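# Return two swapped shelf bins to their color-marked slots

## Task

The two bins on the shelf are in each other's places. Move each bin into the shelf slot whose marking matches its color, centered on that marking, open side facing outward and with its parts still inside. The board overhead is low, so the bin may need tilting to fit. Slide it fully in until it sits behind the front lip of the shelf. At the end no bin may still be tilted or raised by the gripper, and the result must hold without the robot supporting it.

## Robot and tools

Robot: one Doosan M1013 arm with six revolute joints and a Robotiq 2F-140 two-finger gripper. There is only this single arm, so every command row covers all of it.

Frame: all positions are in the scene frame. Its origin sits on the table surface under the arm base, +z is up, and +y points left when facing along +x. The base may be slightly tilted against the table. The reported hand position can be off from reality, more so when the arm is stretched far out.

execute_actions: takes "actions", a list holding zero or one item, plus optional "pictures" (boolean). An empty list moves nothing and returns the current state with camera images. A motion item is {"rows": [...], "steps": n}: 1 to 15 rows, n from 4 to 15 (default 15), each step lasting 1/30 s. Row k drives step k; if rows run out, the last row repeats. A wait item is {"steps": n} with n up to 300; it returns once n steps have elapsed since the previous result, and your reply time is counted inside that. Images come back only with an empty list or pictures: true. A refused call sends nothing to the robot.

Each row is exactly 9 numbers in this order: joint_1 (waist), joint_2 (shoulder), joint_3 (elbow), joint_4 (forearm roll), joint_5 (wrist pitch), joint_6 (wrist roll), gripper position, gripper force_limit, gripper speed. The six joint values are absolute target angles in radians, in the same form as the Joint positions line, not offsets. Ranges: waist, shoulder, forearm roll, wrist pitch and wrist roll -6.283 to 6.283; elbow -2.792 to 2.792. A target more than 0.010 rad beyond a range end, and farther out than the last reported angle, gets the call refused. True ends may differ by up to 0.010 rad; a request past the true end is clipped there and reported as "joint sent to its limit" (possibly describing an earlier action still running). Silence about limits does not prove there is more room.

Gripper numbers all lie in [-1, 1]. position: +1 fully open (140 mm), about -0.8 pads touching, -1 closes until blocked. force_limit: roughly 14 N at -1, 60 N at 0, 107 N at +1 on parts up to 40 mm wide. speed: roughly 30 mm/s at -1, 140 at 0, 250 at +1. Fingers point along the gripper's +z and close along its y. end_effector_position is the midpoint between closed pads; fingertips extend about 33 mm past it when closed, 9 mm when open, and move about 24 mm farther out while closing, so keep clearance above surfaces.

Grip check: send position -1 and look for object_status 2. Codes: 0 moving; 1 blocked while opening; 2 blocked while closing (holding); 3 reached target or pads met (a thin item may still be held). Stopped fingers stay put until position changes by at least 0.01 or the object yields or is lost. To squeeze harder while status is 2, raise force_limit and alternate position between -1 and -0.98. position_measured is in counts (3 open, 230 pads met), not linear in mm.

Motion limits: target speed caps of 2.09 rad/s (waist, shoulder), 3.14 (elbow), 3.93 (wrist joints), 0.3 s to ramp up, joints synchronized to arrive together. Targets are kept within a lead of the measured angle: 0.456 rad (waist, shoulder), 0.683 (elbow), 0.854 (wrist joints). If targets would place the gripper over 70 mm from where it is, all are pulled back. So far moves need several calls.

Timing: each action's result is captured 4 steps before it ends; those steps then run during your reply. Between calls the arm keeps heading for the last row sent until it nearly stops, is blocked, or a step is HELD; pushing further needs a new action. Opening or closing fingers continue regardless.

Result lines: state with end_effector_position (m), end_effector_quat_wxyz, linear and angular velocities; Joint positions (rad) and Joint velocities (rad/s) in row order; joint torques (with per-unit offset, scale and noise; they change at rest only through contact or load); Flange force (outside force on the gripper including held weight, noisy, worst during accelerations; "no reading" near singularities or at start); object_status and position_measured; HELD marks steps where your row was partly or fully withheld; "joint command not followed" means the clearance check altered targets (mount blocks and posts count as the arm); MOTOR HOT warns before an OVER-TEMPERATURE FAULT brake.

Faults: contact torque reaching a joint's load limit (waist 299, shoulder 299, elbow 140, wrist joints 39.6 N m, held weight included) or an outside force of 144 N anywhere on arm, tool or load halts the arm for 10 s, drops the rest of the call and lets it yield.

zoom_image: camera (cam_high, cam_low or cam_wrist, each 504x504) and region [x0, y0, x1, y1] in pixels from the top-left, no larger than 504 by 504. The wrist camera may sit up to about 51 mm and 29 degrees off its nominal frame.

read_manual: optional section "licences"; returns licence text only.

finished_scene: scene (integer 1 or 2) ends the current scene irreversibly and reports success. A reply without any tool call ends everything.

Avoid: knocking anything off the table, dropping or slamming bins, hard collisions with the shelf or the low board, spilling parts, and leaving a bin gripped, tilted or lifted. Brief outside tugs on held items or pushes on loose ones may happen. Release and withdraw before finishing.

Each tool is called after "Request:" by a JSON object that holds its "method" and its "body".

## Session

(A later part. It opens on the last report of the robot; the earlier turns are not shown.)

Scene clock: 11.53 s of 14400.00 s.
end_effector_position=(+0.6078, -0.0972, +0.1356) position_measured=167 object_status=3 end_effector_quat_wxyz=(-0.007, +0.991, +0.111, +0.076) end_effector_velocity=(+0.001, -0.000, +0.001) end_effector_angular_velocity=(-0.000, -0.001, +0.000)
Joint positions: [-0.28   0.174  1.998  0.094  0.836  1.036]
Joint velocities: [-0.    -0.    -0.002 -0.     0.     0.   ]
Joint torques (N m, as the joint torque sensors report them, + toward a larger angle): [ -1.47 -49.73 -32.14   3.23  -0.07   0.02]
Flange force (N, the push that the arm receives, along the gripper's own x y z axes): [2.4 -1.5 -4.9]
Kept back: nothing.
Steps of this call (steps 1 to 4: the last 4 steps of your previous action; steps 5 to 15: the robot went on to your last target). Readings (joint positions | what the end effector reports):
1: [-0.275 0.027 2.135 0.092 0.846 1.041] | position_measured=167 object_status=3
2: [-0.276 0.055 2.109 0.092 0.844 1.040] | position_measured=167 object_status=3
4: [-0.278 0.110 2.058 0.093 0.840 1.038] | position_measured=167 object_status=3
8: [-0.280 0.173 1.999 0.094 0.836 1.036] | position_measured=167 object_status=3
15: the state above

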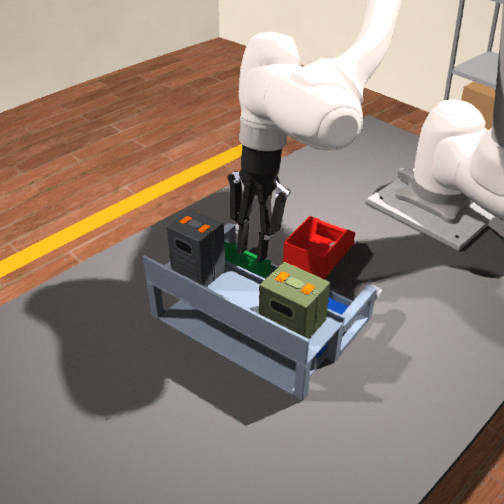

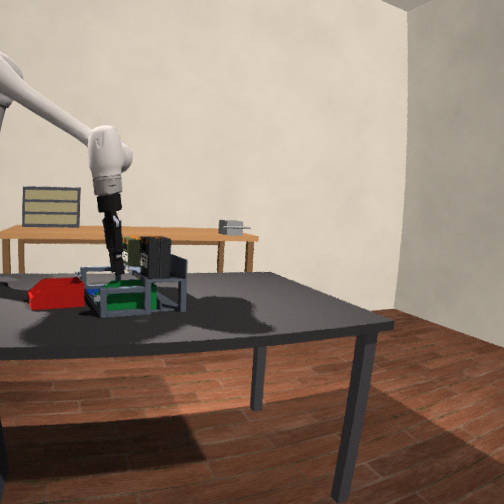

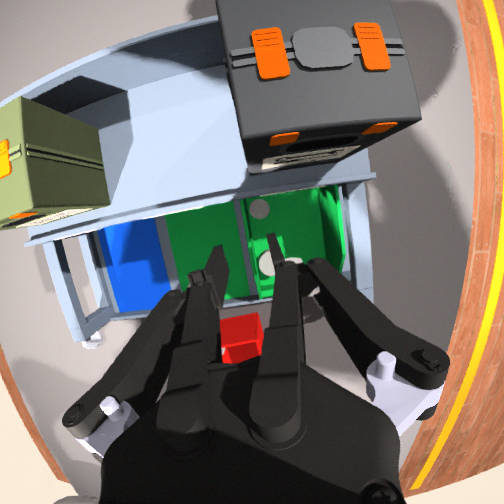

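Request:
{"method": "execute_actions", "body": {"actions": []}}

Scene clock: 12.10 s of 14400.00 s.
end_effector_position=(+0.6078, -0.0972, +0.1356) position_measured=167 object_status=3 end_effector_quat_wxyz=(-0.007, +0.991, +0.111, +0.076) end_effector_velocity=(+0.000, +0.000, +0.000) end_effector_angular_velocity=(-0.000, -0.000, +0.000)
Joint positions: [-0.28   0.174  1.998  0.094  0.836  1.036]
Joint velocities: [ 0.  0. -0. -0. -0.  0.]
Joint torques (N m, as the joint torque sensors report them, + toward a larger angle): [ -0.88 -48.86 -31.52   3.27   0.2    0.12]
Flange force (N, the push that the arm receives, along the gripper's own x y z axes): [1.7 -0.6 -5.9]
Kept back: nothing.
Steps of this call (steps 1 to 15: the robot went on to your last target; steps 16 to 17: nothing new was sent). Readings (joint positions | what the end effector reports):
1: [-0.280 0.174 1.998 0.094 0.836 1.036] | position_measured=167 object_status=3
2: [-0.280 0.174 1.998 0.094 0.836 1.036] | position_measured=167 object_status=3
4: [-0.280 0.174 1.998 0.094 0.836 1.036] | position_measured=167 object_status=3
8: [-0.280 0.174 1.998 0.094 0.836 1.036] | position_measured=167 object_status=3
17: the state above
The arm was judged still, so your last target was given up. Only a new action makes it travel on or press farther. Fingers that are still opening or closing keep moving.

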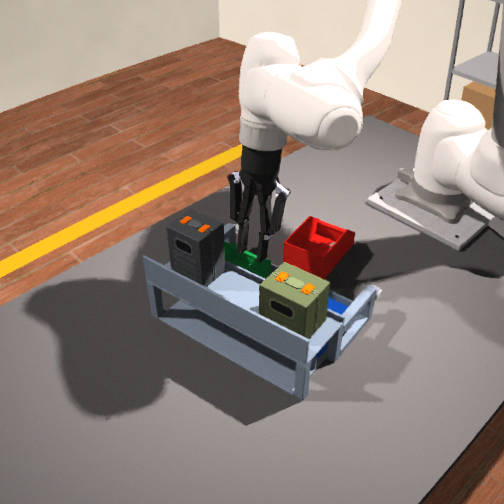

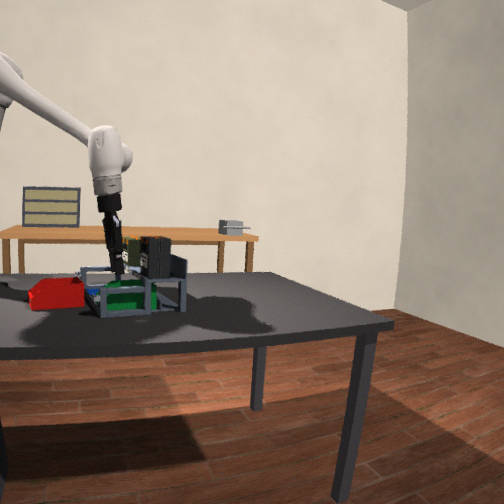

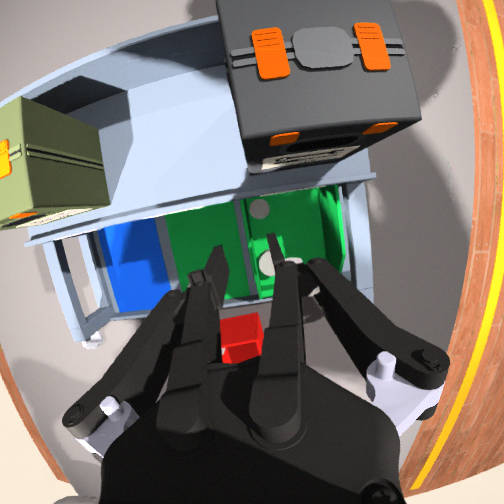

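Request:
{"method": "execute_actions", "body": {"actions": [{"rows":[[-0.2825,0.232,2.042,0.104,0.735,1.019,-0.4,0.5,-0.3]]}]}}

Request:
{"method": "execute_actions", "body": {"actions": [{"rows":[[-0.2825,0.2375,2.0456,0.105,0.7257,1.018,-0.4,0.5,-0.3]]}], "pictures": true}}

Scene clock: 12.67 s of 14400.00 s.
end_effector_position=(+0.6083, -0.0989, +0.0830) position_measured=179 object_status=0 end_effector_quat_wxyz=(-0.007, +0.991, +0.112, +0.076) end_effector_velocity=(+0.002, -0.000, +0.002) end_effector_angular_velocity=(-0.001, -0.005, +0.000)
Joint positions: [-0.282  0.232  2.042  0.104  0.735  1.019]
Joint velocities: [-0.    -0.002 -0.002  0.001 -0.001 -0.001]
Joint torques (N m, as the joint torque sensors report them, + toward a larger angle): [ -1.48 -51.79 -28.92   2.95  -0.25   0.26]
Flange force (N, the push that the arm receives, along the gripper's own x y z axes): [1.9 -1.5 -8.1]
Steps of this call (steps 1 to 6: nothing new was sent; steps 7 to 17: the first 11 steps of this action). Readings (joint positions | what the end effector reports):
7: [-0.280 0.174 1.998 0.094 0.836 1.036] | position_measured=167 object_status=0
8: [-0.280 0.178 2.000 0.095 0.829 1.035] | position_measured=170 object_status=0
10: [-0.281 0.206 2.023 0.100 0.778 1.026] | position_measured=179 object_status=0
14: [-0.282 0.232 2.042 0.104 0.735 1.019] | position_measured=179 object_status=0
17: the state above

Scene clock: 13.17 s of 14400.00 s.
end_effector_position=(+0.6084, -0.0990, +0.0786) position_measured=179 object_status=3 end_effector_quat_wxyz=(-0.007, +0.991, +0.111, +0.076) end_effector_velocity=(+0.000, -0.000, -0.001) end_effector_angular_velocity=(-0.000, +0.000, +0.000)
Joint positions: [-0.283  0.237  2.046  0.105  0.726  1.018]
Joint velocities: [ 0.     0.001 -0.    -0.    -0.001 -0.   ]
Joint torques (N m, as the joint torque sensors report them, + toward a larger angle): [ -1.   -50.9  -29.83   3.02  -0.05   0.23]
Flange force (N, the push that the arm receives, along the gripper's own x y z axes): [-1.3 -1.9 -7.7]
Steps of this call (steps 1 to 4: the last 4 steps of your previous action; steps 5 to 15: the first 11 steps of this action). Readings (joint positions | what the end effector reports):
5: [-0.282 0.232 2.042 0.104 0.735 1.019] | position_measured=179 object_status=3
6: [-0.282 0.234 2.043 0.105 0.730 1.019] | position_measured=179 object_status=3
8: [-0.283 0.237 2.045 0.105 0.726 1.018] | position_measured=179 object_status=3
12: [-0.283 0.237 2.046 0.105 0.726 1.018] | position_measured=179 object_status=3
15: the state above

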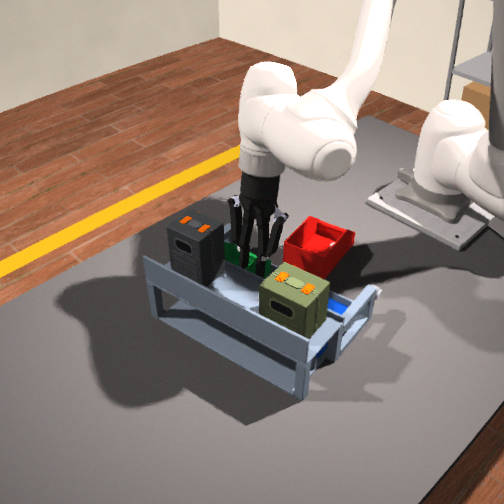

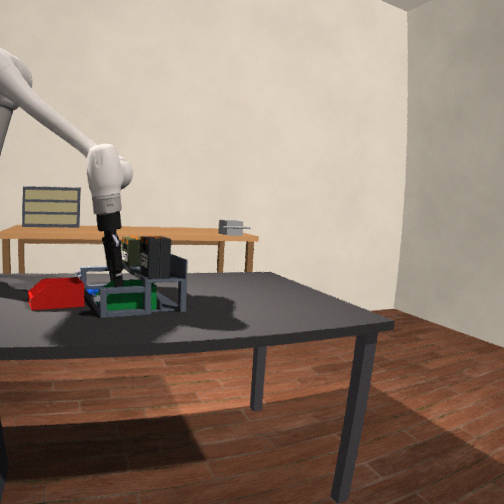

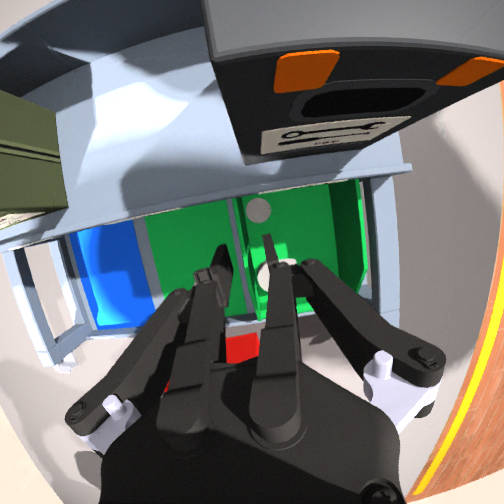

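Request:
{"method": "execute_actions", "body": {"actions": [{"rows":[[-0.2825,0.2375,2.0456,0.105,0.7257,1.018,-1,0.5,-0.3]]}]}}

Request:
{"method": "execute_actions", "body": {"actions": [{"rows":[[-0.2825,0.2351,2.0438,0.105,0.7299,1.018,-1,0.5,-0.3]],"steps":10}]}}

Request:
{"method": "execute_actions", "body": {"actions": [{"rows":[[-0.266,0.230,2.0504,0.102,0.7274,1.036,-1,0.5,-0.3],[-0.266,0.230,2.0504,0.102,0.7274,1.036,-1,0.5,-0.3],[-0.25,0.2248,2.057,0.099,0.725,1.054,-1,0.5,-0.3],[-0.25,0.2248,2.057,0.099,0.725,1.054,-1,0.5,-0.3],[-0.234,0.2197,2.0635,0.096,0.7225,1.072,-1,0.5,-0.3],[-0.234,0.2197,2.0635,0.096,0.7225,1.072,-1,0.5,-0.3],[-0.218,0.2145,2.07,0.093,0.72,1.09,-1,0.5,-0.3],[-0.218,0.2145,2.07,0.093,0.72,1.09,-1,0.5,-0.3],[-0.2018,0.2094,2.0767,0.0896,0.7176,1.1084,-1,0.5,-0.3]]}], "pictures": true}}

Scene clock: 13.93 s of 14400.00 s.
end_effector_position=(+0.6084, -0.0990, +0.0785) position_measured=231 object_status=0 end_effector_quat_wxyz=(-0.007, +0.991, +0.111, +0.076) end_effector_velocity=(-0.001, +0.000, -0.001) end_effector_angular_velocity=(-0.000, +0.001, +0.001)
Joint positions: [-0.283  0.238  2.046  0.105  0.726  1.018]
Joint velocities: [ 0.     0.     0.001 -0.    -0.    -0.001]
Joint torques (N m, as the joint torque sensors report them, + toward a larger angle): [ -3.51 -51.31 -24.33   2.27   0.82  -0.05]
Flange force (N, the push that the arm receives, along the gripper's own x y z axes): [8.5 -2.5 -6.5]
Steps of this call (steps 1 to 4: the last 4 steps of your previous action; steps 5 to 12: the robot went on to your last target; steps 13 to 23: the first 11 steps of this action). Readings (joint positions | what the end effector reports):
13: [-0.283 0.237 2.046 0.105 0.726 1.018] | position_measured=179 object_status=0
14: [-0.283 0.237 2.046 0.105 0.726 1.018] | position_measured=181 object_status=0
16: [-0.283 0.237 2.046 0.105 0.726 1.018] | position_measured=193 object_status=0
20: [-0.283 0.237 2.046 0.105 0.726 1.018] | position_measured=216 object_status=0
23: the state above

Scene clock: 14.27 s of 14400.00 s.
end_effector_position=(+0.6084, -0.0989, +0.0804) position_measured=231 object_status=3 end_effector_quat_wxyz=(-0.007, +0.991, +0.112, +0.076) end_effector_velocity=(+0.001, -0.000, +0.002) end_effector_angular_velocity=(-0.001, -0.003, -0.001)
Joint positions: [-0.283  0.235  2.044  0.105  0.73   1.018]
Joint velocities: [-0.    -0.002 -0.002  0.     0.001  0.001]
Joint torques (N m, as the joint torque sensors report them, + toward a larger angle): [ -0.86 -59.37 -31.64   2.9    0.14   0.16]
Flange force (N, the push that the arm receives, along the gripper's own x y z axes): [4.5 1.6 5.2]
Steps of this call (steps 1 to 4: the last 4 steps of your previous action; steps 5 to 10: the first 6 steps of this action). Readings (joint positions | what the end effector reports):
5: [-0.283 0.238 2.046 0.105 0.726 1.018] | position_measured=231 object_status=3
6: [-0.283 0.237 2.045 0.105 0.728 1.018] | position_measured=231 object_status=3
8: [-0.283 0.236 2.044 0.105 0.730 1.018] | position_measured=231 object_status=3
10: the state above

Scene clock: 14.77 s of 14400.00 s.
end_effector_position=(+0.5981, -0.0527, +0.0809) position_measured=231 object_status=3 end_effector_quat_wxyz=(-0.007, +0.991, +0.112, +0.076) end_effector_velocity=(-0.030, +0.106, +0.001) end_effector_angular_velocity=(-0.001, +0.003, +0.006)
Joint positions: [-0.206  0.211  2.075  0.091  0.718  1.104]
Joint velocities: [ 0.18  -0.059  0.074 -0.036 -0.024  0.199]
Joint torques (N m, as the joint torque sensors report them, + toward a larger angle): [-15.01 -45.64 -34.32   2.8    0.17  -0.07]
Flange force (N, the push that the arm receives, along the gripper's own x y z axes): [1.9 -9.8 -1.1]
Steps of this call (steps 1 to 4: the last 4 steps of your previous action; steps 5 to 15: the first 11 steps of this action). Readings (joint positions | what the end effector reports):
5: [-0.282 0.235 2.044 0.105 0.730 1.018] | position_measured=231 object_status=3
6: [-0.279 0.234 2.045 0.105 0.730 1.021] | position_measured=231 object_status=3
8: [-0.262 0.229 2.052 0.101 0.727 1.040] | position_measured=231 object_status=3
12: [-0.230 0.218 2.065 0.095 0.722 1.077] | position_measured=231 object_status=3
15: the state above

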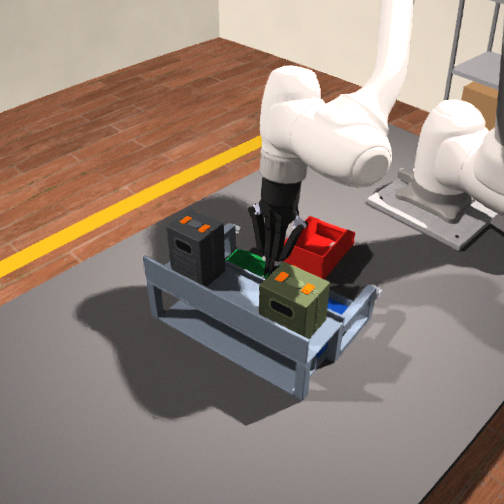

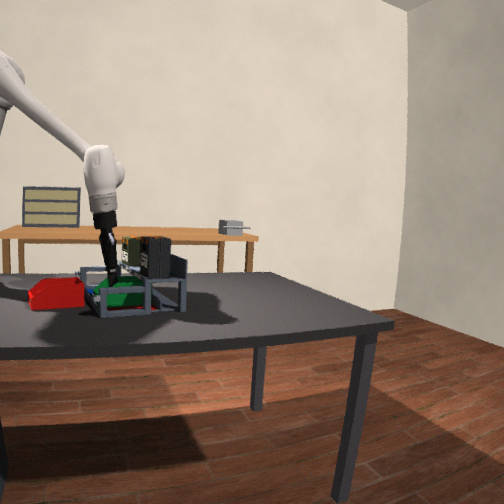

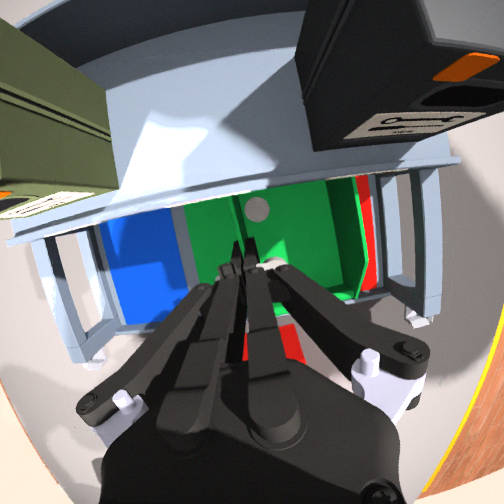

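Request:
{"method": "execute_actions", "body": {"actions": [{"rows":[[-0.18,0.2043,2.0833,0.085,0.7149,1.1327,-1,0.5,-0.3],[-0.18,0.2043,2.0833,0.085,0.7149,1.1327,-1,0.5,-0.3],[-0.159,0.1992,2.09,0.081,0.7122,1.157,-1,0.5,-0.3],[-0.159,0.1992,2.09,0.081,0.7122,1.157,-1,0.5,-0.3],[-0.137,0.1942,2.0966,0.0765,0.7095,1.181,-1,0.5,-0.3],[-0.137,0.1942,2.0966,0.0765,0.7095,1.181,-1,0.5,-0.3],[-0.1158,0.1891,2.1032,0.0722,0.7068,1.2055,-1,0.5,-0.3]],"steps":11}]}}

Request:
{"method": "execute_actions", "body": {"actions": [{"rows":[[-0.093,0.1854,2.1078,0.067,0.705,1.231,-1,0.5,-0.3],[-0.093,0.1854,2.1078,0.067,0.705,1.231,-1,0.5,-0.3],[-0.07,0.1817,2.1124,0.062,0.703,1.257,-1,0.5,-0.3],[-0.07,0.1817,2.1124,0.062,0.703,1.257,-1,0.5,-0.3],[-0.048,0.178,2.117,0.057,0.701,1.283,-1,0.5,-0.3],[-0.048,0.178,2.117,0.057,0.701,1.283,-1,0.5,-0.3],[-0.025,0.1744,2.1216,0.0525,0.6994,1.309,-1,0.5,-0.3]]}], "pictures": true}}

Scene clock: 15.20 s of 14400.00 s.
end_effector_position=(+0.5901, -0.0175, +0.0807) position_measured=231 object_status=3 end_effector_quat_wxyz=(-0.007, +0.991, +0.112, +0.075) end_effector_velocity=(-0.041, +0.168, -0.000) end_effector_angular_velocity=(-0.000, +0.000, +0.016)
Joint positions: [-0.144  0.196  2.094  0.078  0.71   1.173]
Joint velocities: [ 0.298 -0.07   0.09  -0.059 -0.036  0.323]
Joint torques (N m, as the joint torque sensors report them, + toward a larger angle): [-10.23 -48.08 -33.18   3.14  -0.02   0.56]
Flange force (N, the push that the arm receives, along the gripper's own x y z axes): [2.3 -3.2 1.5]
Steps of this call (steps 1 to 4: the last 4 steps of your previous action; steps 5 to 6: the robot went on to your last target; steps 7 to 13: the first 7 steps of this action). Readings (joint positions | what the end effector reports):
7: [-0.202 0.209 2.077 0.090 0.718 1.109] | position_measured=231 object_status=3
8: [-0.198 0.209 2.078 0.089 0.717 1.113] | position_measured=231 object_status=3
10: [-0.177 0.204 2.084 0.084 0.714 1.136] | position_measured=231 object_status=3
13: the state above

Scene clock: 15.70 s of 14400.00 s.
end_effector_position=(+0.5748, +0.0472, +0.0807) position_measured=231 object_status=3 end_effector_quat_wxyz=(-0.007, +0.991, +0.113, +0.075) end_effector_velocity=(-0.002, +0.007, -0.001) end_effector_angular_velocity=(+0.001, +0.002, -0.003)
Joint positions: [-0.025  0.174  2.121  0.052  0.699  1.309]
Joint velocities: [ 0.013 -0.     0.002 -0.002 -0.     0.017]
Joint torques (N m, as the joint torque sensors report them, + toward a larger angle): [ -7.4  -41.54 -12.94   4.33   8.87   1.11]
Flange force (N, the push that the arm receives, along the gripper's own x y z axes): [28.7 11.2 4.2]
Steps of this call (steps 1 to 4: the last 4 steps of your previous action; steps 5 to 15: the first 11 steps of this action). Readings (joint positions | what the end effector reports):
5: [-0.116 0.189 2.103 0.072 0.707 1.206] | position_measured=231 object_status=3
6: [-0.112 0.189 2.104 0.071 0.706 1.210] | position_measured=231 object_status=3
8: [-0.090 0.185 2.108 0.066 0.705 1.234] | position_measured=231 object_status=3
12: [-0.044 0.177 2.117 0.056 0.700 1.287] | position_measured=231 object_status=3
15: the state above

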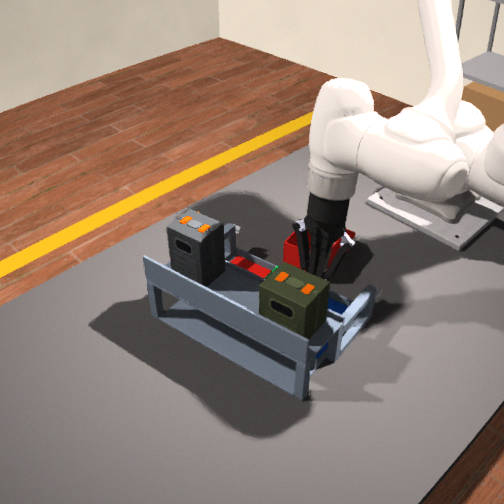

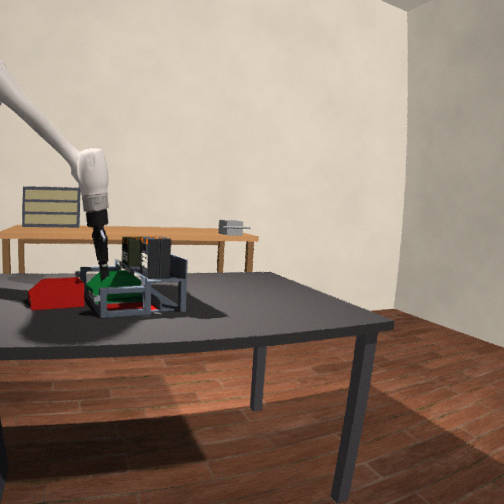

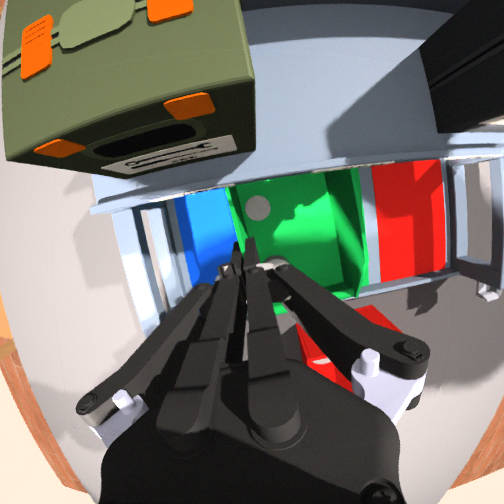

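Request:
{"method": "execute_actions", "body": {"actions": [{"rows":[[-0.025,0.1765,2.1205,0.0525,0.6984,1.309,-0.4,0.5,-0.3]],"steps":12}]}}

Request:
{"method": "execute_actions", "body": {"actions": [{"rows":[[-0.025,0.111,2.074,0.047,0.81,1.313,-0.4,0.5,-0.3]],"steps":12}]}}

Request:
{"method": "execute_actions", "body": {"actions": [{"rows":[[-0.267,-0.214,2.3865,0.0915,0.835,1.05,-0.3,0.5,-0.3]]}]}}

Request:
{"method": "execute_actions", "body": {"actions": [{"rows":[[-0.267,-0.214,2.3865,0.0915,0.835,1.05,-0.3,0.5,-0.3]]}], "pictures": true}}

Scene clock: 16.13 s of 14400.00 s.
end_effector_position=(+0.5751, +0.0472, +0.0798) position_measured=194 object_status=0 end_effector_quat_wxyz=(-0.007, +0.991, +0.113, +0.075) end_effector_velocity=(+0.001, -0.000, -0.000) end_effector_angular_velocity=(+0.000, -0.002, -0.001)
Joint positions: [-0.025  0.176  2.121  0.052  0.699  1.309]
Joint velocities: [-0.     0.001 -0.001  0.    -0.003  0.   ]
Joint torques (N m, as the joint torque sensors report them, + toward a larger angle): [ -1.98 -47.27 -29.7    2.59   0.57  -0.32]
Flange force (N, the push that the arm receives, along the gripper's own x y z axes): [0.7 -3.9 -2.8]
Steps of this call (steps 1 to 4: the last 4 steps of your previous action; step 5: the robot went on to your last target; steps 6 to 13: the first 8 steps of this action). Readings (joint positions | what the end effector reports):
6: [-0.025 0.174 2.122 0.052 0.699 1.309] | position_measured=231 object_status=0
7: [-0.025 0.175 2.122 0.052 0.700 1.309] | position_measured=231 object_status=0
9: [-0.025 0.176 2.121 0.052 0.699 1.309] | position_measured=217 object_status=0
13: the state above

Scene clock: 16.53 s of 14400.00 s.
end_effector_position=(+0.5741, +0.0475, +0.1348) position_measured=179 object_status=3 end_effector_quat_wxyz=(-0.007, +0.991, +0.115, +0.075) end_effector_velocity=(-0.003, -0.001, -0.001) end_effector_angular_velocity=(-0.003, +0.008, +0.002)
Joint positions: [-0.025  0.111  2.074  0.047  0.81   1.313]
Joint velocities: [-0.     0.001  0.    -0.004  0.007  0.   ]
Joint torques (N m, as the joint torque sensors report them, + toward a larger angle): [ -2.42 -51.55 -33.74   3.06   0.31   0.27]
Flange force (N, the push that the arm receives, along the gripper's own x y z axes): [12.4 -0.9 9.6]
Steps of this call (steps 1 to 4: the last 4 steps of your previous action; steps 5 to 12: the first 8 steps of this action). Readings (joint positions | what the end effector reports):
5: [-0.025 0.176 2.120 0.052 0.699 1.309] | position_measured=179 object_status=0
6: [-0.025 0.173 2.118 0.052 0.705 1.309] | position_measured=179 object_status=0
8: [-0.025 0.144 2.097 0.050 0.756 1.311] | position_measured=179 object_status=0
12: the state above

Scene clock: 17.03 s of 14400.00 s.
end_effector_position=(+0.4436, -0.0166, +0.1389) position_measured=167 object_status=3 end_effector_quat_wxyz=(-0.007, +0.991, +0.113, +0.075) end_effector_velocity=(-0.474, -0.155, -0.034) end_effector_angular_velocity=(+0.001, -0.009, -0.015)
Joint positions: [-0.186 -0.105  2.282  0.076  0.827  1.139]
Joint velocities: [-0.577 -0.774  0.741  0.106  0.06  -0.625]
Joint torques (N m, as the joint torque sensors report them, + toward a larger angle): [ -2.17 -25.01 -30.75   3.43   0.6   -0.08]
Flange force (N, the push that the arm receives, along the gripper's own x y z axes): [7.2 -6.9 1.0]
Steps of this call (steps 1 to 4: the last 4 steps of your previous action; steps 5 to 15: the first 11 steps of this action). Readings (joint positions | what the end effector reports):
5: [-0.025 0.111 2.074 0.047 0.810 1.313] | position_measured=179 object_status=0
6: [-0.028 0.107 2.078 0.047 0.810 1.311] | position_measured=176 object_status=0
8: [-0.051 0.077 2.108 0.052 0.813 1.285] | position_measured=167 object_status=0
12: [-0.128 -0.027 2.207 0.066 0.821 1.201] | position_measured=167 object_status=0
15: the state above

Scene clock: 17.53 s of 14400.00 s.
end_effector_position=(+0.3769, -0.0331, +0.1302) position_measured=167 object_status=3 end_effector_quat_wxyz=(-0.007, +0.991, +0.112, +0.076) end_effector_velocity=(-0.001, +0.000, -0.001) end_effector_angular_velocity=(+0.001, +0.002, -0.001)
Joint positions: [-0.267 -0.214  2.386  0.092  0.835  1.05 ]
Joint velocities: [-0.    -0.     0.002  0.     0.     0.001]
Joint torques (N m, as the joint torque sensors report them, + toward a larger angle): [  0.42  -9.42 -33.48   3.27   0.18  -0.01]
Flange force (N, the push that the arm receives, along the gripper's own x y z axes): [-4.1 -0.1 -5.5]
Steps of this call (steps 1 to 4: the last 4 steps of your previous action; steps 5 to 15: the first 11 steps of this action). Readings (joint positions | what the end effector reports):
5: [-0.264 -0.210 2.382 0.091 0.835 1.054] | position_measured=167 object_status=3
6: [-0.267 -0.214 2.386 0.091 0.835 1.051] | position_measured=167 object_status=3
8: [-0.267 -0.214 2.386 0.092 0.835 1.050] | position_measured=167 object_status=3
12: [-0.267 -0.214 2.386 0.092 0.835 1.050] | position_measured=167 object_status=3
15: the state above

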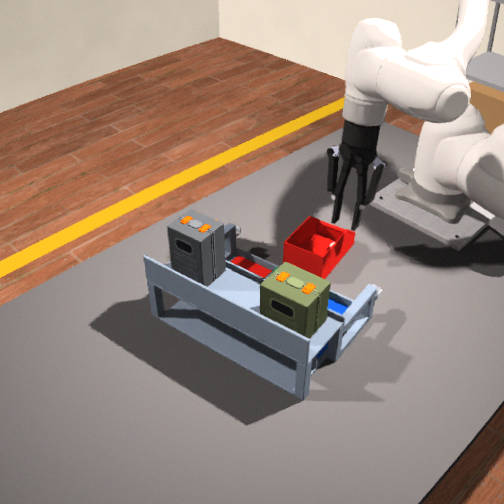

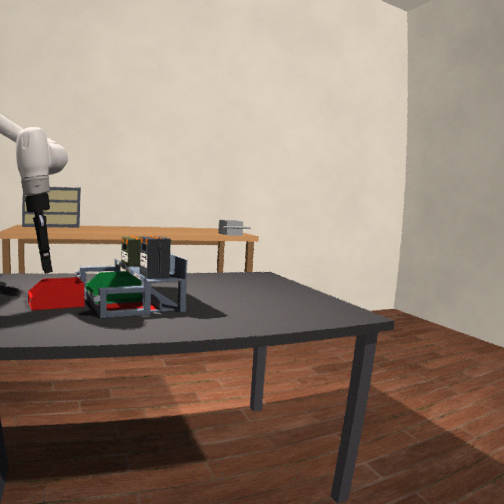

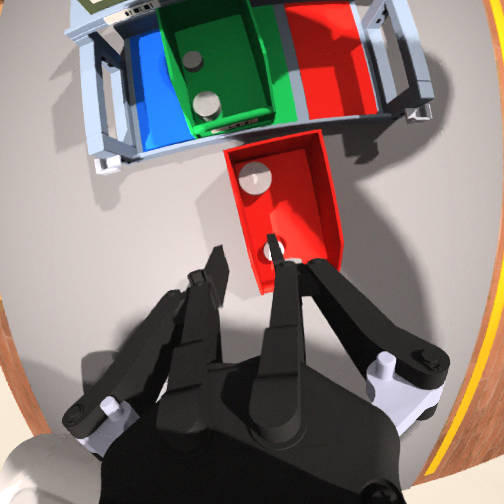

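Request:
{"method": "execute_actions", "body": {"actions": [{"rows":[[-0.267,-0.1276,2.45,0.108,0.685,1.028,-0.35,0.5,-0.3]]}]}}

Request:
{"method": "execute_actions", "body": {"actions": [{"rows":[[-0.267,-0.1276,2.45,0.108,0.685,1.028,-1,0.5,-0.3]]}]}}

Request:
{"method": "execute_actions", "body": {"actions": [{"rows":[[-0.267,-0.15,2.434,0.104,0.723,1.034,-1,0.5,-0.3],[-0.267,-0.15,2.434,0.104,0.723,1.034,-1,0.5,-0.3],[-0.267,-0.15,2.434,0.104,0.723,1.034,-1,0.5,-0.3],[-0.267,-0.18,2.41,0.098,0.778,1.042,-1,0.5,-0.3],[-0.267,-0.18,2.41,0.098,0.778,1.042,-1,0.5,-0.3],[-0.267,-0.18,2.41,0.098,0.778,1.042,-1,0.5,-0.3],[-0.267,-0.222,2.38,0.09,0.85,1.052,-1,0.5,-0.3]]}]}}

Request:
{"method": "execute_actions", "body": {"actions": [{"rows":[[-0.28,-0.107,2.27,0.066,0.88,1.052,-1,0.5,-0.3]],"steps":12}]}}

Request:
{"method": "execute_actions", "body": {"actions": [{"rows":[[-0.293,0.008,2.16,0.043,0.91,1.051,-1,0.5,-0.3]],"steps":12}], "pictures": true}}

Scene clock: 18.27 s of 14400.00 s.
end_effector_position=(+0.3777, -0.0333, +0.0742) position_measured=173 object_status=0 end_effector_quat_wxyz=(-0.007, +0.991, +0.112, +0.076) end_effector_velocity=(+0.001, -0.000, +0.000) end_effector_angular_velocity=(-0.000, -0.002, -0.000)
Joint positions: [-0.267 -0.128  2.45   0.108  0.685  1.028]
Joint velocities: [ 0.     0.    -0.001  0.    -0.002  0.   ]
Joint torques (N m, as the joint torque sensors report them, + toward a larger angle): [ -2.25 -16.   -28.94   2.9    0.4    0.13]
Flange force (N, the push that the arm receives, along the gripper's own x y z axes): [3.8 -4.9 -3.0]
Steps of this call (steps 1 to 4: the last 4 steps of your previous action; steps 5 to 11: the robot went on to your last target; steps 12 to 22: the first 11 steps of this action). Readings (joint positions | what the end effector reports):
12: [-0.267 -0.214 2.387 0.092 0.835 1.050] | position_measured=167 object_status=0
13: [-0.267 -0.210 2.389 0.092 0.828 1.049] | position_measured=170 object_status=0
15: [-0.267 -0.180 2.412 0.098 0.774 1.041] | position_measured=173 object_status=0
19: [-0.267 -0.128 2.450 0.108 0.686 1.028] | position_measured=173 object_status=0
22: the state above

Scene clock: 18.77 s of 14400.00 s.
end_effector_position=(+0.3776, -0.0333, +0.0741) position_measured=227 object_status=0 end_effector_quat_wxyz=(-0.007, +0.991, +0.112, +0.076) end_effector_velocity=(+0.001, -0.000, +0.000) end_effector_angular_velocity=(-0.001, -0.001, -0.000)
Joint positions: [-0.267 -0.128  2.45   0.108  0.685  1.028]
Joint velocities: [-0.    -0.    -0.001 -0.    -0.001  0.   ]
Joint torques (N m, as the joint torque sensors report them, + toward a larger angle): [ -0.26 -11.52 -23.52   2.63   0.08  -0.1 ]
Flange force (N, the push that the arm receives, along the gripper's own x y z axes): [2.7 -0.4 -15.4]
Steps of this call (steps 1 to 4: the last 4 steps of your previous action; steps 5 to 15: the first 11 steps of this action). Readings (joint positions | what the end effector reports):
5: [-0.267 -0.128 2.450 0.108 0.685 1.028] | position_measured=173 object_status=0
6: [-0.267 -0.128 2.450 0.108 0.685 1.028] | position_measured=176 object_status=0
8: [-0.267 -0.128 2.450 0.108 0.685 1.028] | position_measured=187 object_status=0
12: [-0.267 -0.128 2.450 0.108 0.685 1.028] | position_measured=210 object_status=0
15: the state above

Scene clock: 19.27 s of 14400.00 s.
end_effector_position=(+0.3768, -0.0330, +0.1352) position_measured=231 object_status=3 end_effector_quat_wxyz=(-0.007, +0.991, +0.112, +0.076) end_effector_velocity=(-0.009, +0.001, +0.061) end_effector_angular_velocity=(-0.006, -0.002, +0.001)
Joint positions: [-0.267 -0.221  2.381  0.09   0.847  1.052]
Joint velocities: [-0.    -0.099 -0.061 -0.019  0.156  0.022]
Joint torques (N m, as the joint torque sensors report them, + toward a larger angle): [ -7.31  22.62 -21.99   1.85   0.02   0.47]
Flange force (N, the push that the arm receives, along the gripper's own x y z axes): [-1.8 -5.5 -3.1]
Steps of this call (steps 1 to 4: the last 4 steps of your previous action; steps 5 to 15: the first 11 steps of this action). Readings (joint positions | what the end effector reports):
5: [-0.267 -0.128 2.450 0.108 0.685 1.028] | position_measured=231 object_status=0
6: [-0.267 -0.131 2.448 0.107 0.692 1.028] | position_measured=231 object_status=3
8: [-0.267 -0.148 2.435 0.105 0.720 1.033] | position_measured=231 object_status=3
12: [-0.267 -0.186 2.405 0.097 0.789 1.043] | position_measured=231 object_status=3
15: the state above

Scene clock: 19.67 s of 14400.00 s.
end_effector_position=(+0.4285, -0.0569, +0.1434) position_measured=231 object_status=3 end_effector_quat_wxyz=(-0.004, +0.992, +0.113, +0.056) end_effector_velocity=(+0.073, -0.036, +0.002) end_effector_angular_velocity=(-0.012, +0.066, +0.003)
Joint positions: [-0.28  -0.109  2.273  0.067  0.879  1.052]
Joint velocities: [-0.02   0.169 -0.153 -0.036  0.045 -0.   ]
Joint torques (N m, as the joint torque sensors report them, + toward a larger angle): [ 11.53 -55.88 -21.76   2.37   1.5   -0.01]
Flange force (N, the push that the arm receives, along the gripper's own x y z axes): [-0.4 4.7 -0.8]
Steps of this call (steps 1 to 4: the last 4 steps of your previous action; steps 5 to 12: the first 8 steps of this action). Readings (joint positions | what the end effector reports):
5: [-0.267 -0.222 2.380 0.090 0.850 1.052] | position_measured=231 object_status=3
6: [-0.267 -0.218 2.376 0.089 0.851 1.052] | position_measured=231 object_status=3
8: [-0.271 -0.187 2.346 0.083 0.859 1.052] | position_measured=231 object_status=3
12: the state above

Scene clock: 20.07 s of 14400.00 s.
end_effector_position=(+0.4813, -0.0832, +0.1436) position_measured=231 object_status=3 end_effector_quat_wxyz=(-0.002, +0.993, +0.114, +0.036) end_effector_velocity=(+0.090, -0.043, -0.003) end_effector_angular_velocity=(-0.018, +0.022, +0.001)
Joint positions: [-0.293  0.005  2.163  0.043  0.911  1.052]
Joint velocities: [-0.023  0.169 -0.164 -0.028  0.011 -0.007]
Joint torques (N m, as the joint torque sensors report them, + toward a larger angle): [ 28.1  -40.43 -33.56  11.82 -14.12  -0.95]
Flange force (N, the push that the arm receives, along the gripper's own x y z axes): [-60.5 11.2 -61.8]
Steps of this call (steps 1 to 4: the last 4 steps of your previous action; steps 5 to 12: the first 8 steps of this action). Readings (joint positions | what the end effector reports):
5: [-0.280 -0.107 2.270 0.066 0.880 1.052] | position_measured=231 object_status=3
6: [-0.280 -0.103 2.266 0.065 0.881 1.052] | position_measured=231 object_status=3
8: [-0.284 -0.072 2.236 0.059 0.889 1.052] | position_measured=231 object_status=3
12: the state above

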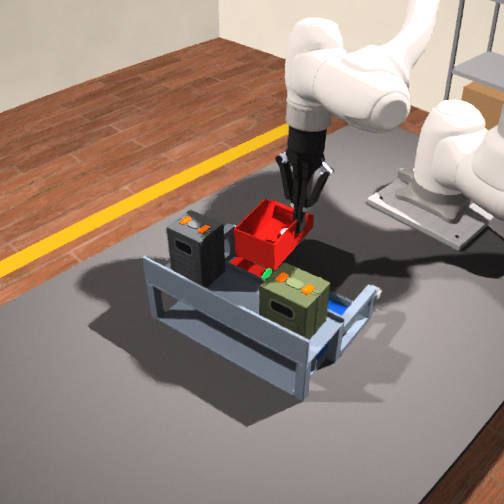

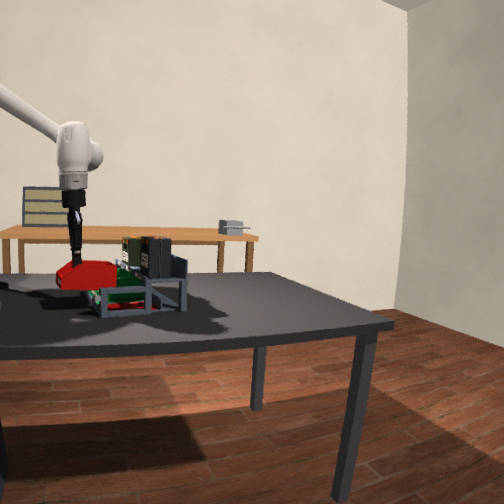

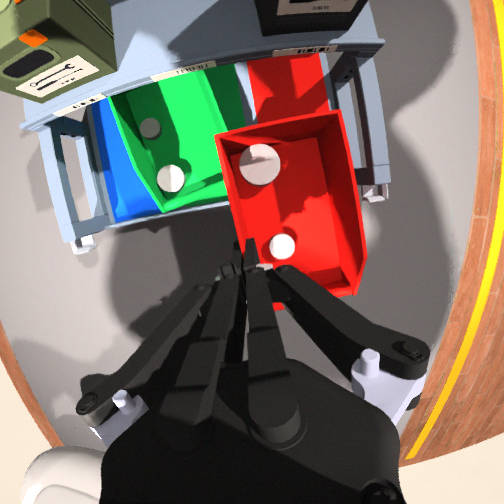

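Request:
{"method": "execute_actions", "body": {"actions": [{"rows":[[-0.283,-0.08,2.245,0.06,0.887,1.052,-1,0.5,-0.3]],"steps":12}]}}

Request:
{"method": "execute_actions", "body": {"actions": [{"rows":[[-0.4414,-0.0116,2.2525,0.023,0.8767,0.913,-1,0.5,-0.3]]}]}}

Request:
{"method": "execute_actions", "body": {"actions": []}}

Scene clock: 20.50 s of 14400.00 s.
end_effector_position=(+0.4419, -0.0635, +0.1441) position_measured=231 object_status=3 end_effector_quat_wxyz=(-0.004, +0.992, +0.114, +0.051) end_effector_velocity=(-0.003, +0.003, +0.002) end_effector_angular_velocity=(+0.003, -0.019, -0.012)
Joint positions: [-0.283 -0.08   2.245  0.06   0.887  1.052]
Joint velocities: [ 0.    -0.018  0.012  0.009 -0.013  0.007]
Joint torques (N m, as the joint torque sensors report them, + toward a larger angle): [-11.91  -3.23 -44.61   3.55  -1.5    0.1 ]
Flange force (N, the push that the arm receives, along the gripper's own x y z axes): [7.8 -5.4 4.8]
Steps of this call (steps 1 to 4: the last 4 steps of your previous action; step 5: the robot went on to your last target; steps 6 to 13: the first 8 steps of this action). Readings (joint positions | what the end effector reports):
6: [-0.293 0.008 2.160 0.043 0.910 1.051] | position_measured=231 object_status=3
7: [-0.293 0.004 2.163 0.044 0.909 1.051] | position_measured=231 object_status=3
9: [-0.289 -0.026 2.194 0.050 0.901 1.051] | position_measured=231 object_status=3
13: the state above

Scene clock: 21.00 s of 14400.00 s.
end_effector_position=(+0.4180, -0.1394, +0.1103) position_measured=231 object_status=3 end_effector_quat_wxyz=(+0.000, +0.993, +0.114, +0.015) end_effector_velocity=(+0.001, -0.000, +0.000) end_effector_angular_velocity=(-0.001, -0.003, +0.006)
Joint positions: [-0.442 -0.012  2.253  0.023  0.877  0.913]
Joint velocities: [ 0.    -0.    -0.001  0.    -0.002 -0.006]
Joint torques (N m, as the joint torque sensors report them, + toward a larger angle): [  1.42 -37.65 -32.71   3.02   0.38   0.63]
Flange force (N, the push that the arm receives, along the gripper's own x y z axes): [5.1 -1.9 2.3]
Steps of this call (steps 1 to 4: the last 4 steps of your previous action; steps 5 to 15: the first 11 steps of this action). Readings (joint positions | what the end effector reports):
5: [-0.283 -0.080 2.245 0.060 0.887 1.052] | position_measured=231 object_status=3
6: [-0.287 -0.079 2.245 0.059 0.887 1.049] | position_measured=231 object_status=3
8: [-0.318 -0.065 2.247 0.052 0.885 1.021] | position_measured=231 object_status=3
12: [-0.423 -0.019 2.252 0.027 0.878 0.929] | position_measured=231 object_status=3
15: the state above

Scene clock: 21.13 s of 14400.00 s.
end_effector_position=(+0.4180, -0.1394, +0.1103) position_measured=231 object_status=3 end_effector_quat_wxyz=(+0.000, +0.993, +0.114, +0.015) end_effector_velocity=(-0.001, -0.000, -0.000) end_effector_angular_velocity=(-0.001, +0.001, +0.001)
Joint positions: [-0.442 -0.012  2.253  0.023  0.877  0.913]
Joint velocities: [ 0.    -0.     0.001 -0.002 -0.    -0.   ]
Joint torques (N m, as the joint torque sensors report them, + toward a larger angle): [ -3.7  -31.18 -32.16   2.96   0.06  -0.12]
Flange force (N, the push that the arm receives, along the gripper's own x y z axes): [5.7 -6.3 0.2]
Kept back: nothing.
Steps of this call (steps 1 to 4: the last 4 steps of your previous action). Readings (joint positions | what the end effector reports):
1: [-0.442 -0.012 2.253 0.023 0.877 0.913] | position_measured=231 object_status=3
2: [-0.442 -0.012 2.253 0.023 0.877 0.913] | position_measured=231 object_status=3
4: the state above

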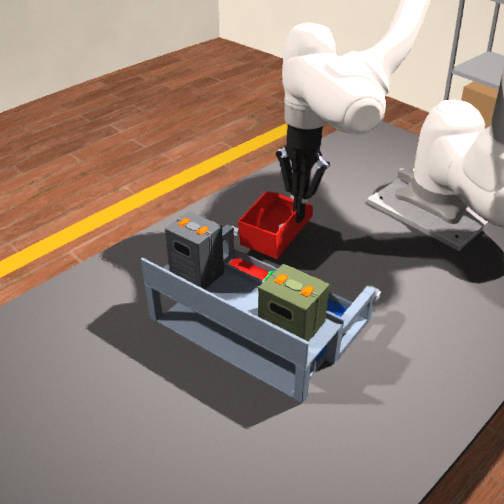

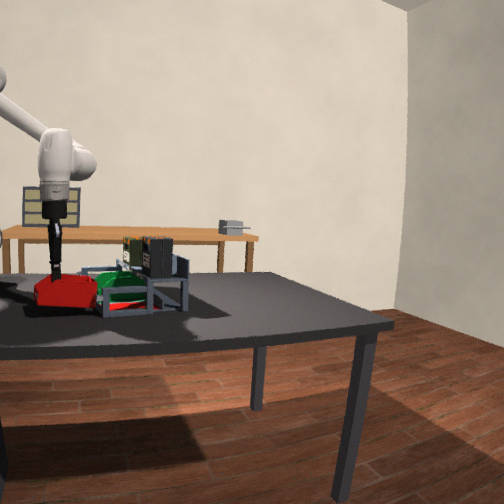

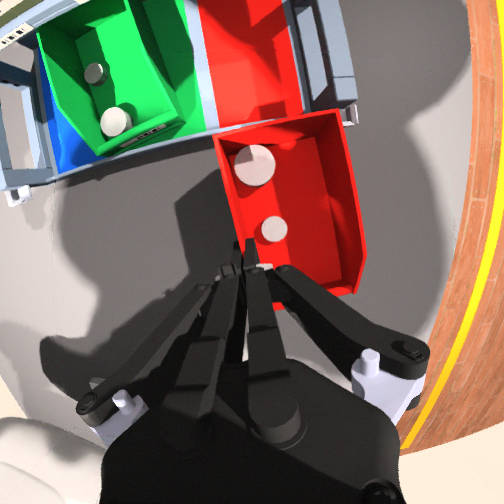

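Request:
{"method": "execute_actions", "body": {"actions": [{"rows":[[-0.428,-0.034,2.239,0.023,0.9127,0.926,-1,0.5,-0.3]],"steps":10}]}}

Request:
{"method": "execute_actions", "body": {"actions": [{"rows":[[-0.406,-0.006,2.209,0.022,0.914,0.948,-1,0.5,-0.3],[-0.406,-0.006,2.209,0.022,0.914,0.948,-1,0.5,-0.3],[-0.406,-0.006,2.209,0.022,0.914,0.948,-1,0.5,-0.3],[-0.381,0.022,2.18,0.022,0.915,0.973,-1,0.5,-0.3],[-0.381,0.022,2.18,0.022,0.915,0.973,-1,0.5,-0.3],[-0.381,0.022,2.18,0.022,0.915,0.973,-1,0.5,-0.3],[-0.356,0.05,2.15,0.021,0.9166,0.999,-1,0.5,-0.3]]}], "pictures": true}}

Scene clock: 21.60 s of 14400.00 s.
end_effector_position=(+0.4183, -0.1329, +0.1259) position_measured=231 object_status=3 end_effector_quat_wxyz=(-0.000, +0.993, +0.115, +0.015) end_effector_velocity=(-0.002, +0.001, -0.001) end_effector_angular_velocity=(+0.002, +0.005, -0.006)
Joint positions: [-0.428 -0.034  2.239  0.023  0.912  0.926]
Joint velocities: [-0.     0.     0.001 -0.     0.004  0.006]
Joint torques (N m, as the joint torque sensors report them, + toward a larger angle): [ -3.27 -30.03 -36.51   2.52  -0.03  -0.08]
Flange force (N, the push that the arm receives, along the gripper's own x y z axes): [1.9 -5.1 2.9]
Steps of this call (steps 1 to 8: the robot went on to your last target; steps 9 to 14: the first 6 steps of this action). Readings (joint positions | what the end effector reports):
9: [-0.441 -0.012 2.253 0.023 0.877 0.913] | position_measured=231 object_status=3
10: [-0.439 -0.015 2.251 0.023 0.883 0.914] | position_measured=231 object_status=3
12: [-0.429 -0.032 2.240 0.023 0.909 0.924] | position_measured=231 object_status=3
14: the state above

Scene clock: 22.10 s of 14400.00 s.
end_effector_position=(+0.4776, -0.1204, +0.1277) position_measured=231 object_status=3 end_effector_quat_wxyz=(-0.000, +0.993, +0.115, +0.015) end_effector_velocity=(+0.007, +0.007, -0.004) end_effector_angular_velocity=(-0.000, +0.017, +0.008)
Joint positions: [-0.356  0.05   2.15   0.021  0.916  0.999]
Joint velocities: [ 0.024  0.021 -0.015 -0.008  0.009  0.02 ]
Joint torques (N m, as the joint torque sensors report them, + toward a larger angle): [ -7.01 -51.73 -27.     1.54   1.65   0.25]
Flange force (N, the push that the arm receives, along the gripper's own x y z axes): [-2.1 -9.5 -2.3]
Steps of this call (steps 1 to 4: the last 4 steps of your previous action; steps 5 to 15: the first 11 steps of this action). Readings (joint positions | what the end effector reports):
5: [-0.428 -0.034 2.239 0.023 0.913 0.926] | position_measured=231 object_status=3
6: [-0.425 -0.031 2.235 0.023 0.913 0.929] | position_measured=231 object_status=3
8: [-0.409 -0.010 2.213 0.023 0.914 0.945] | position_measured=231 object_status=3
12: [-0.376 0.028 2.174 0.022 0.915 0.978] | position_measured=231 object_status=3
15: the state above

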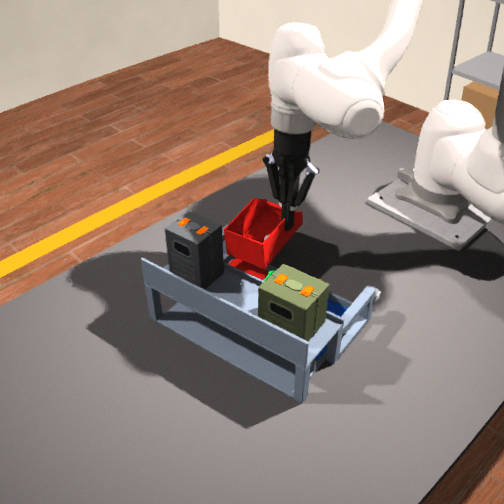

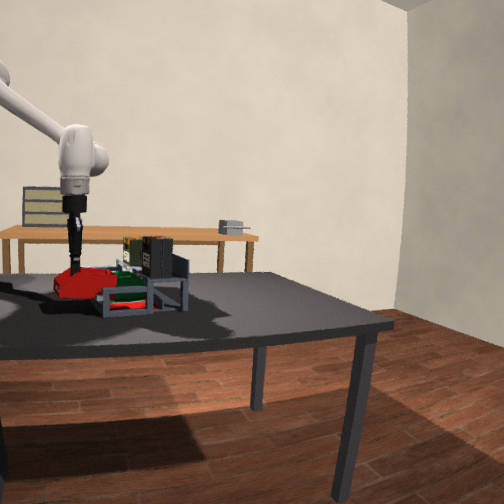

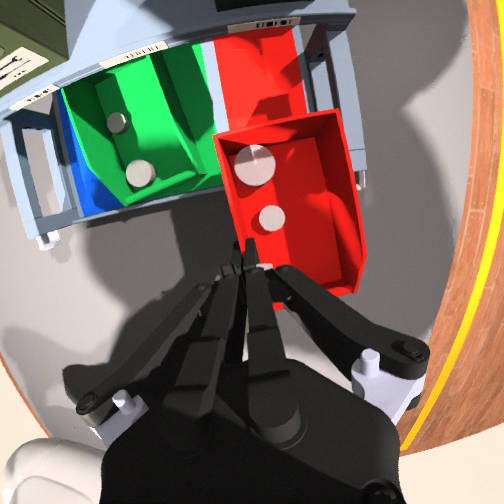

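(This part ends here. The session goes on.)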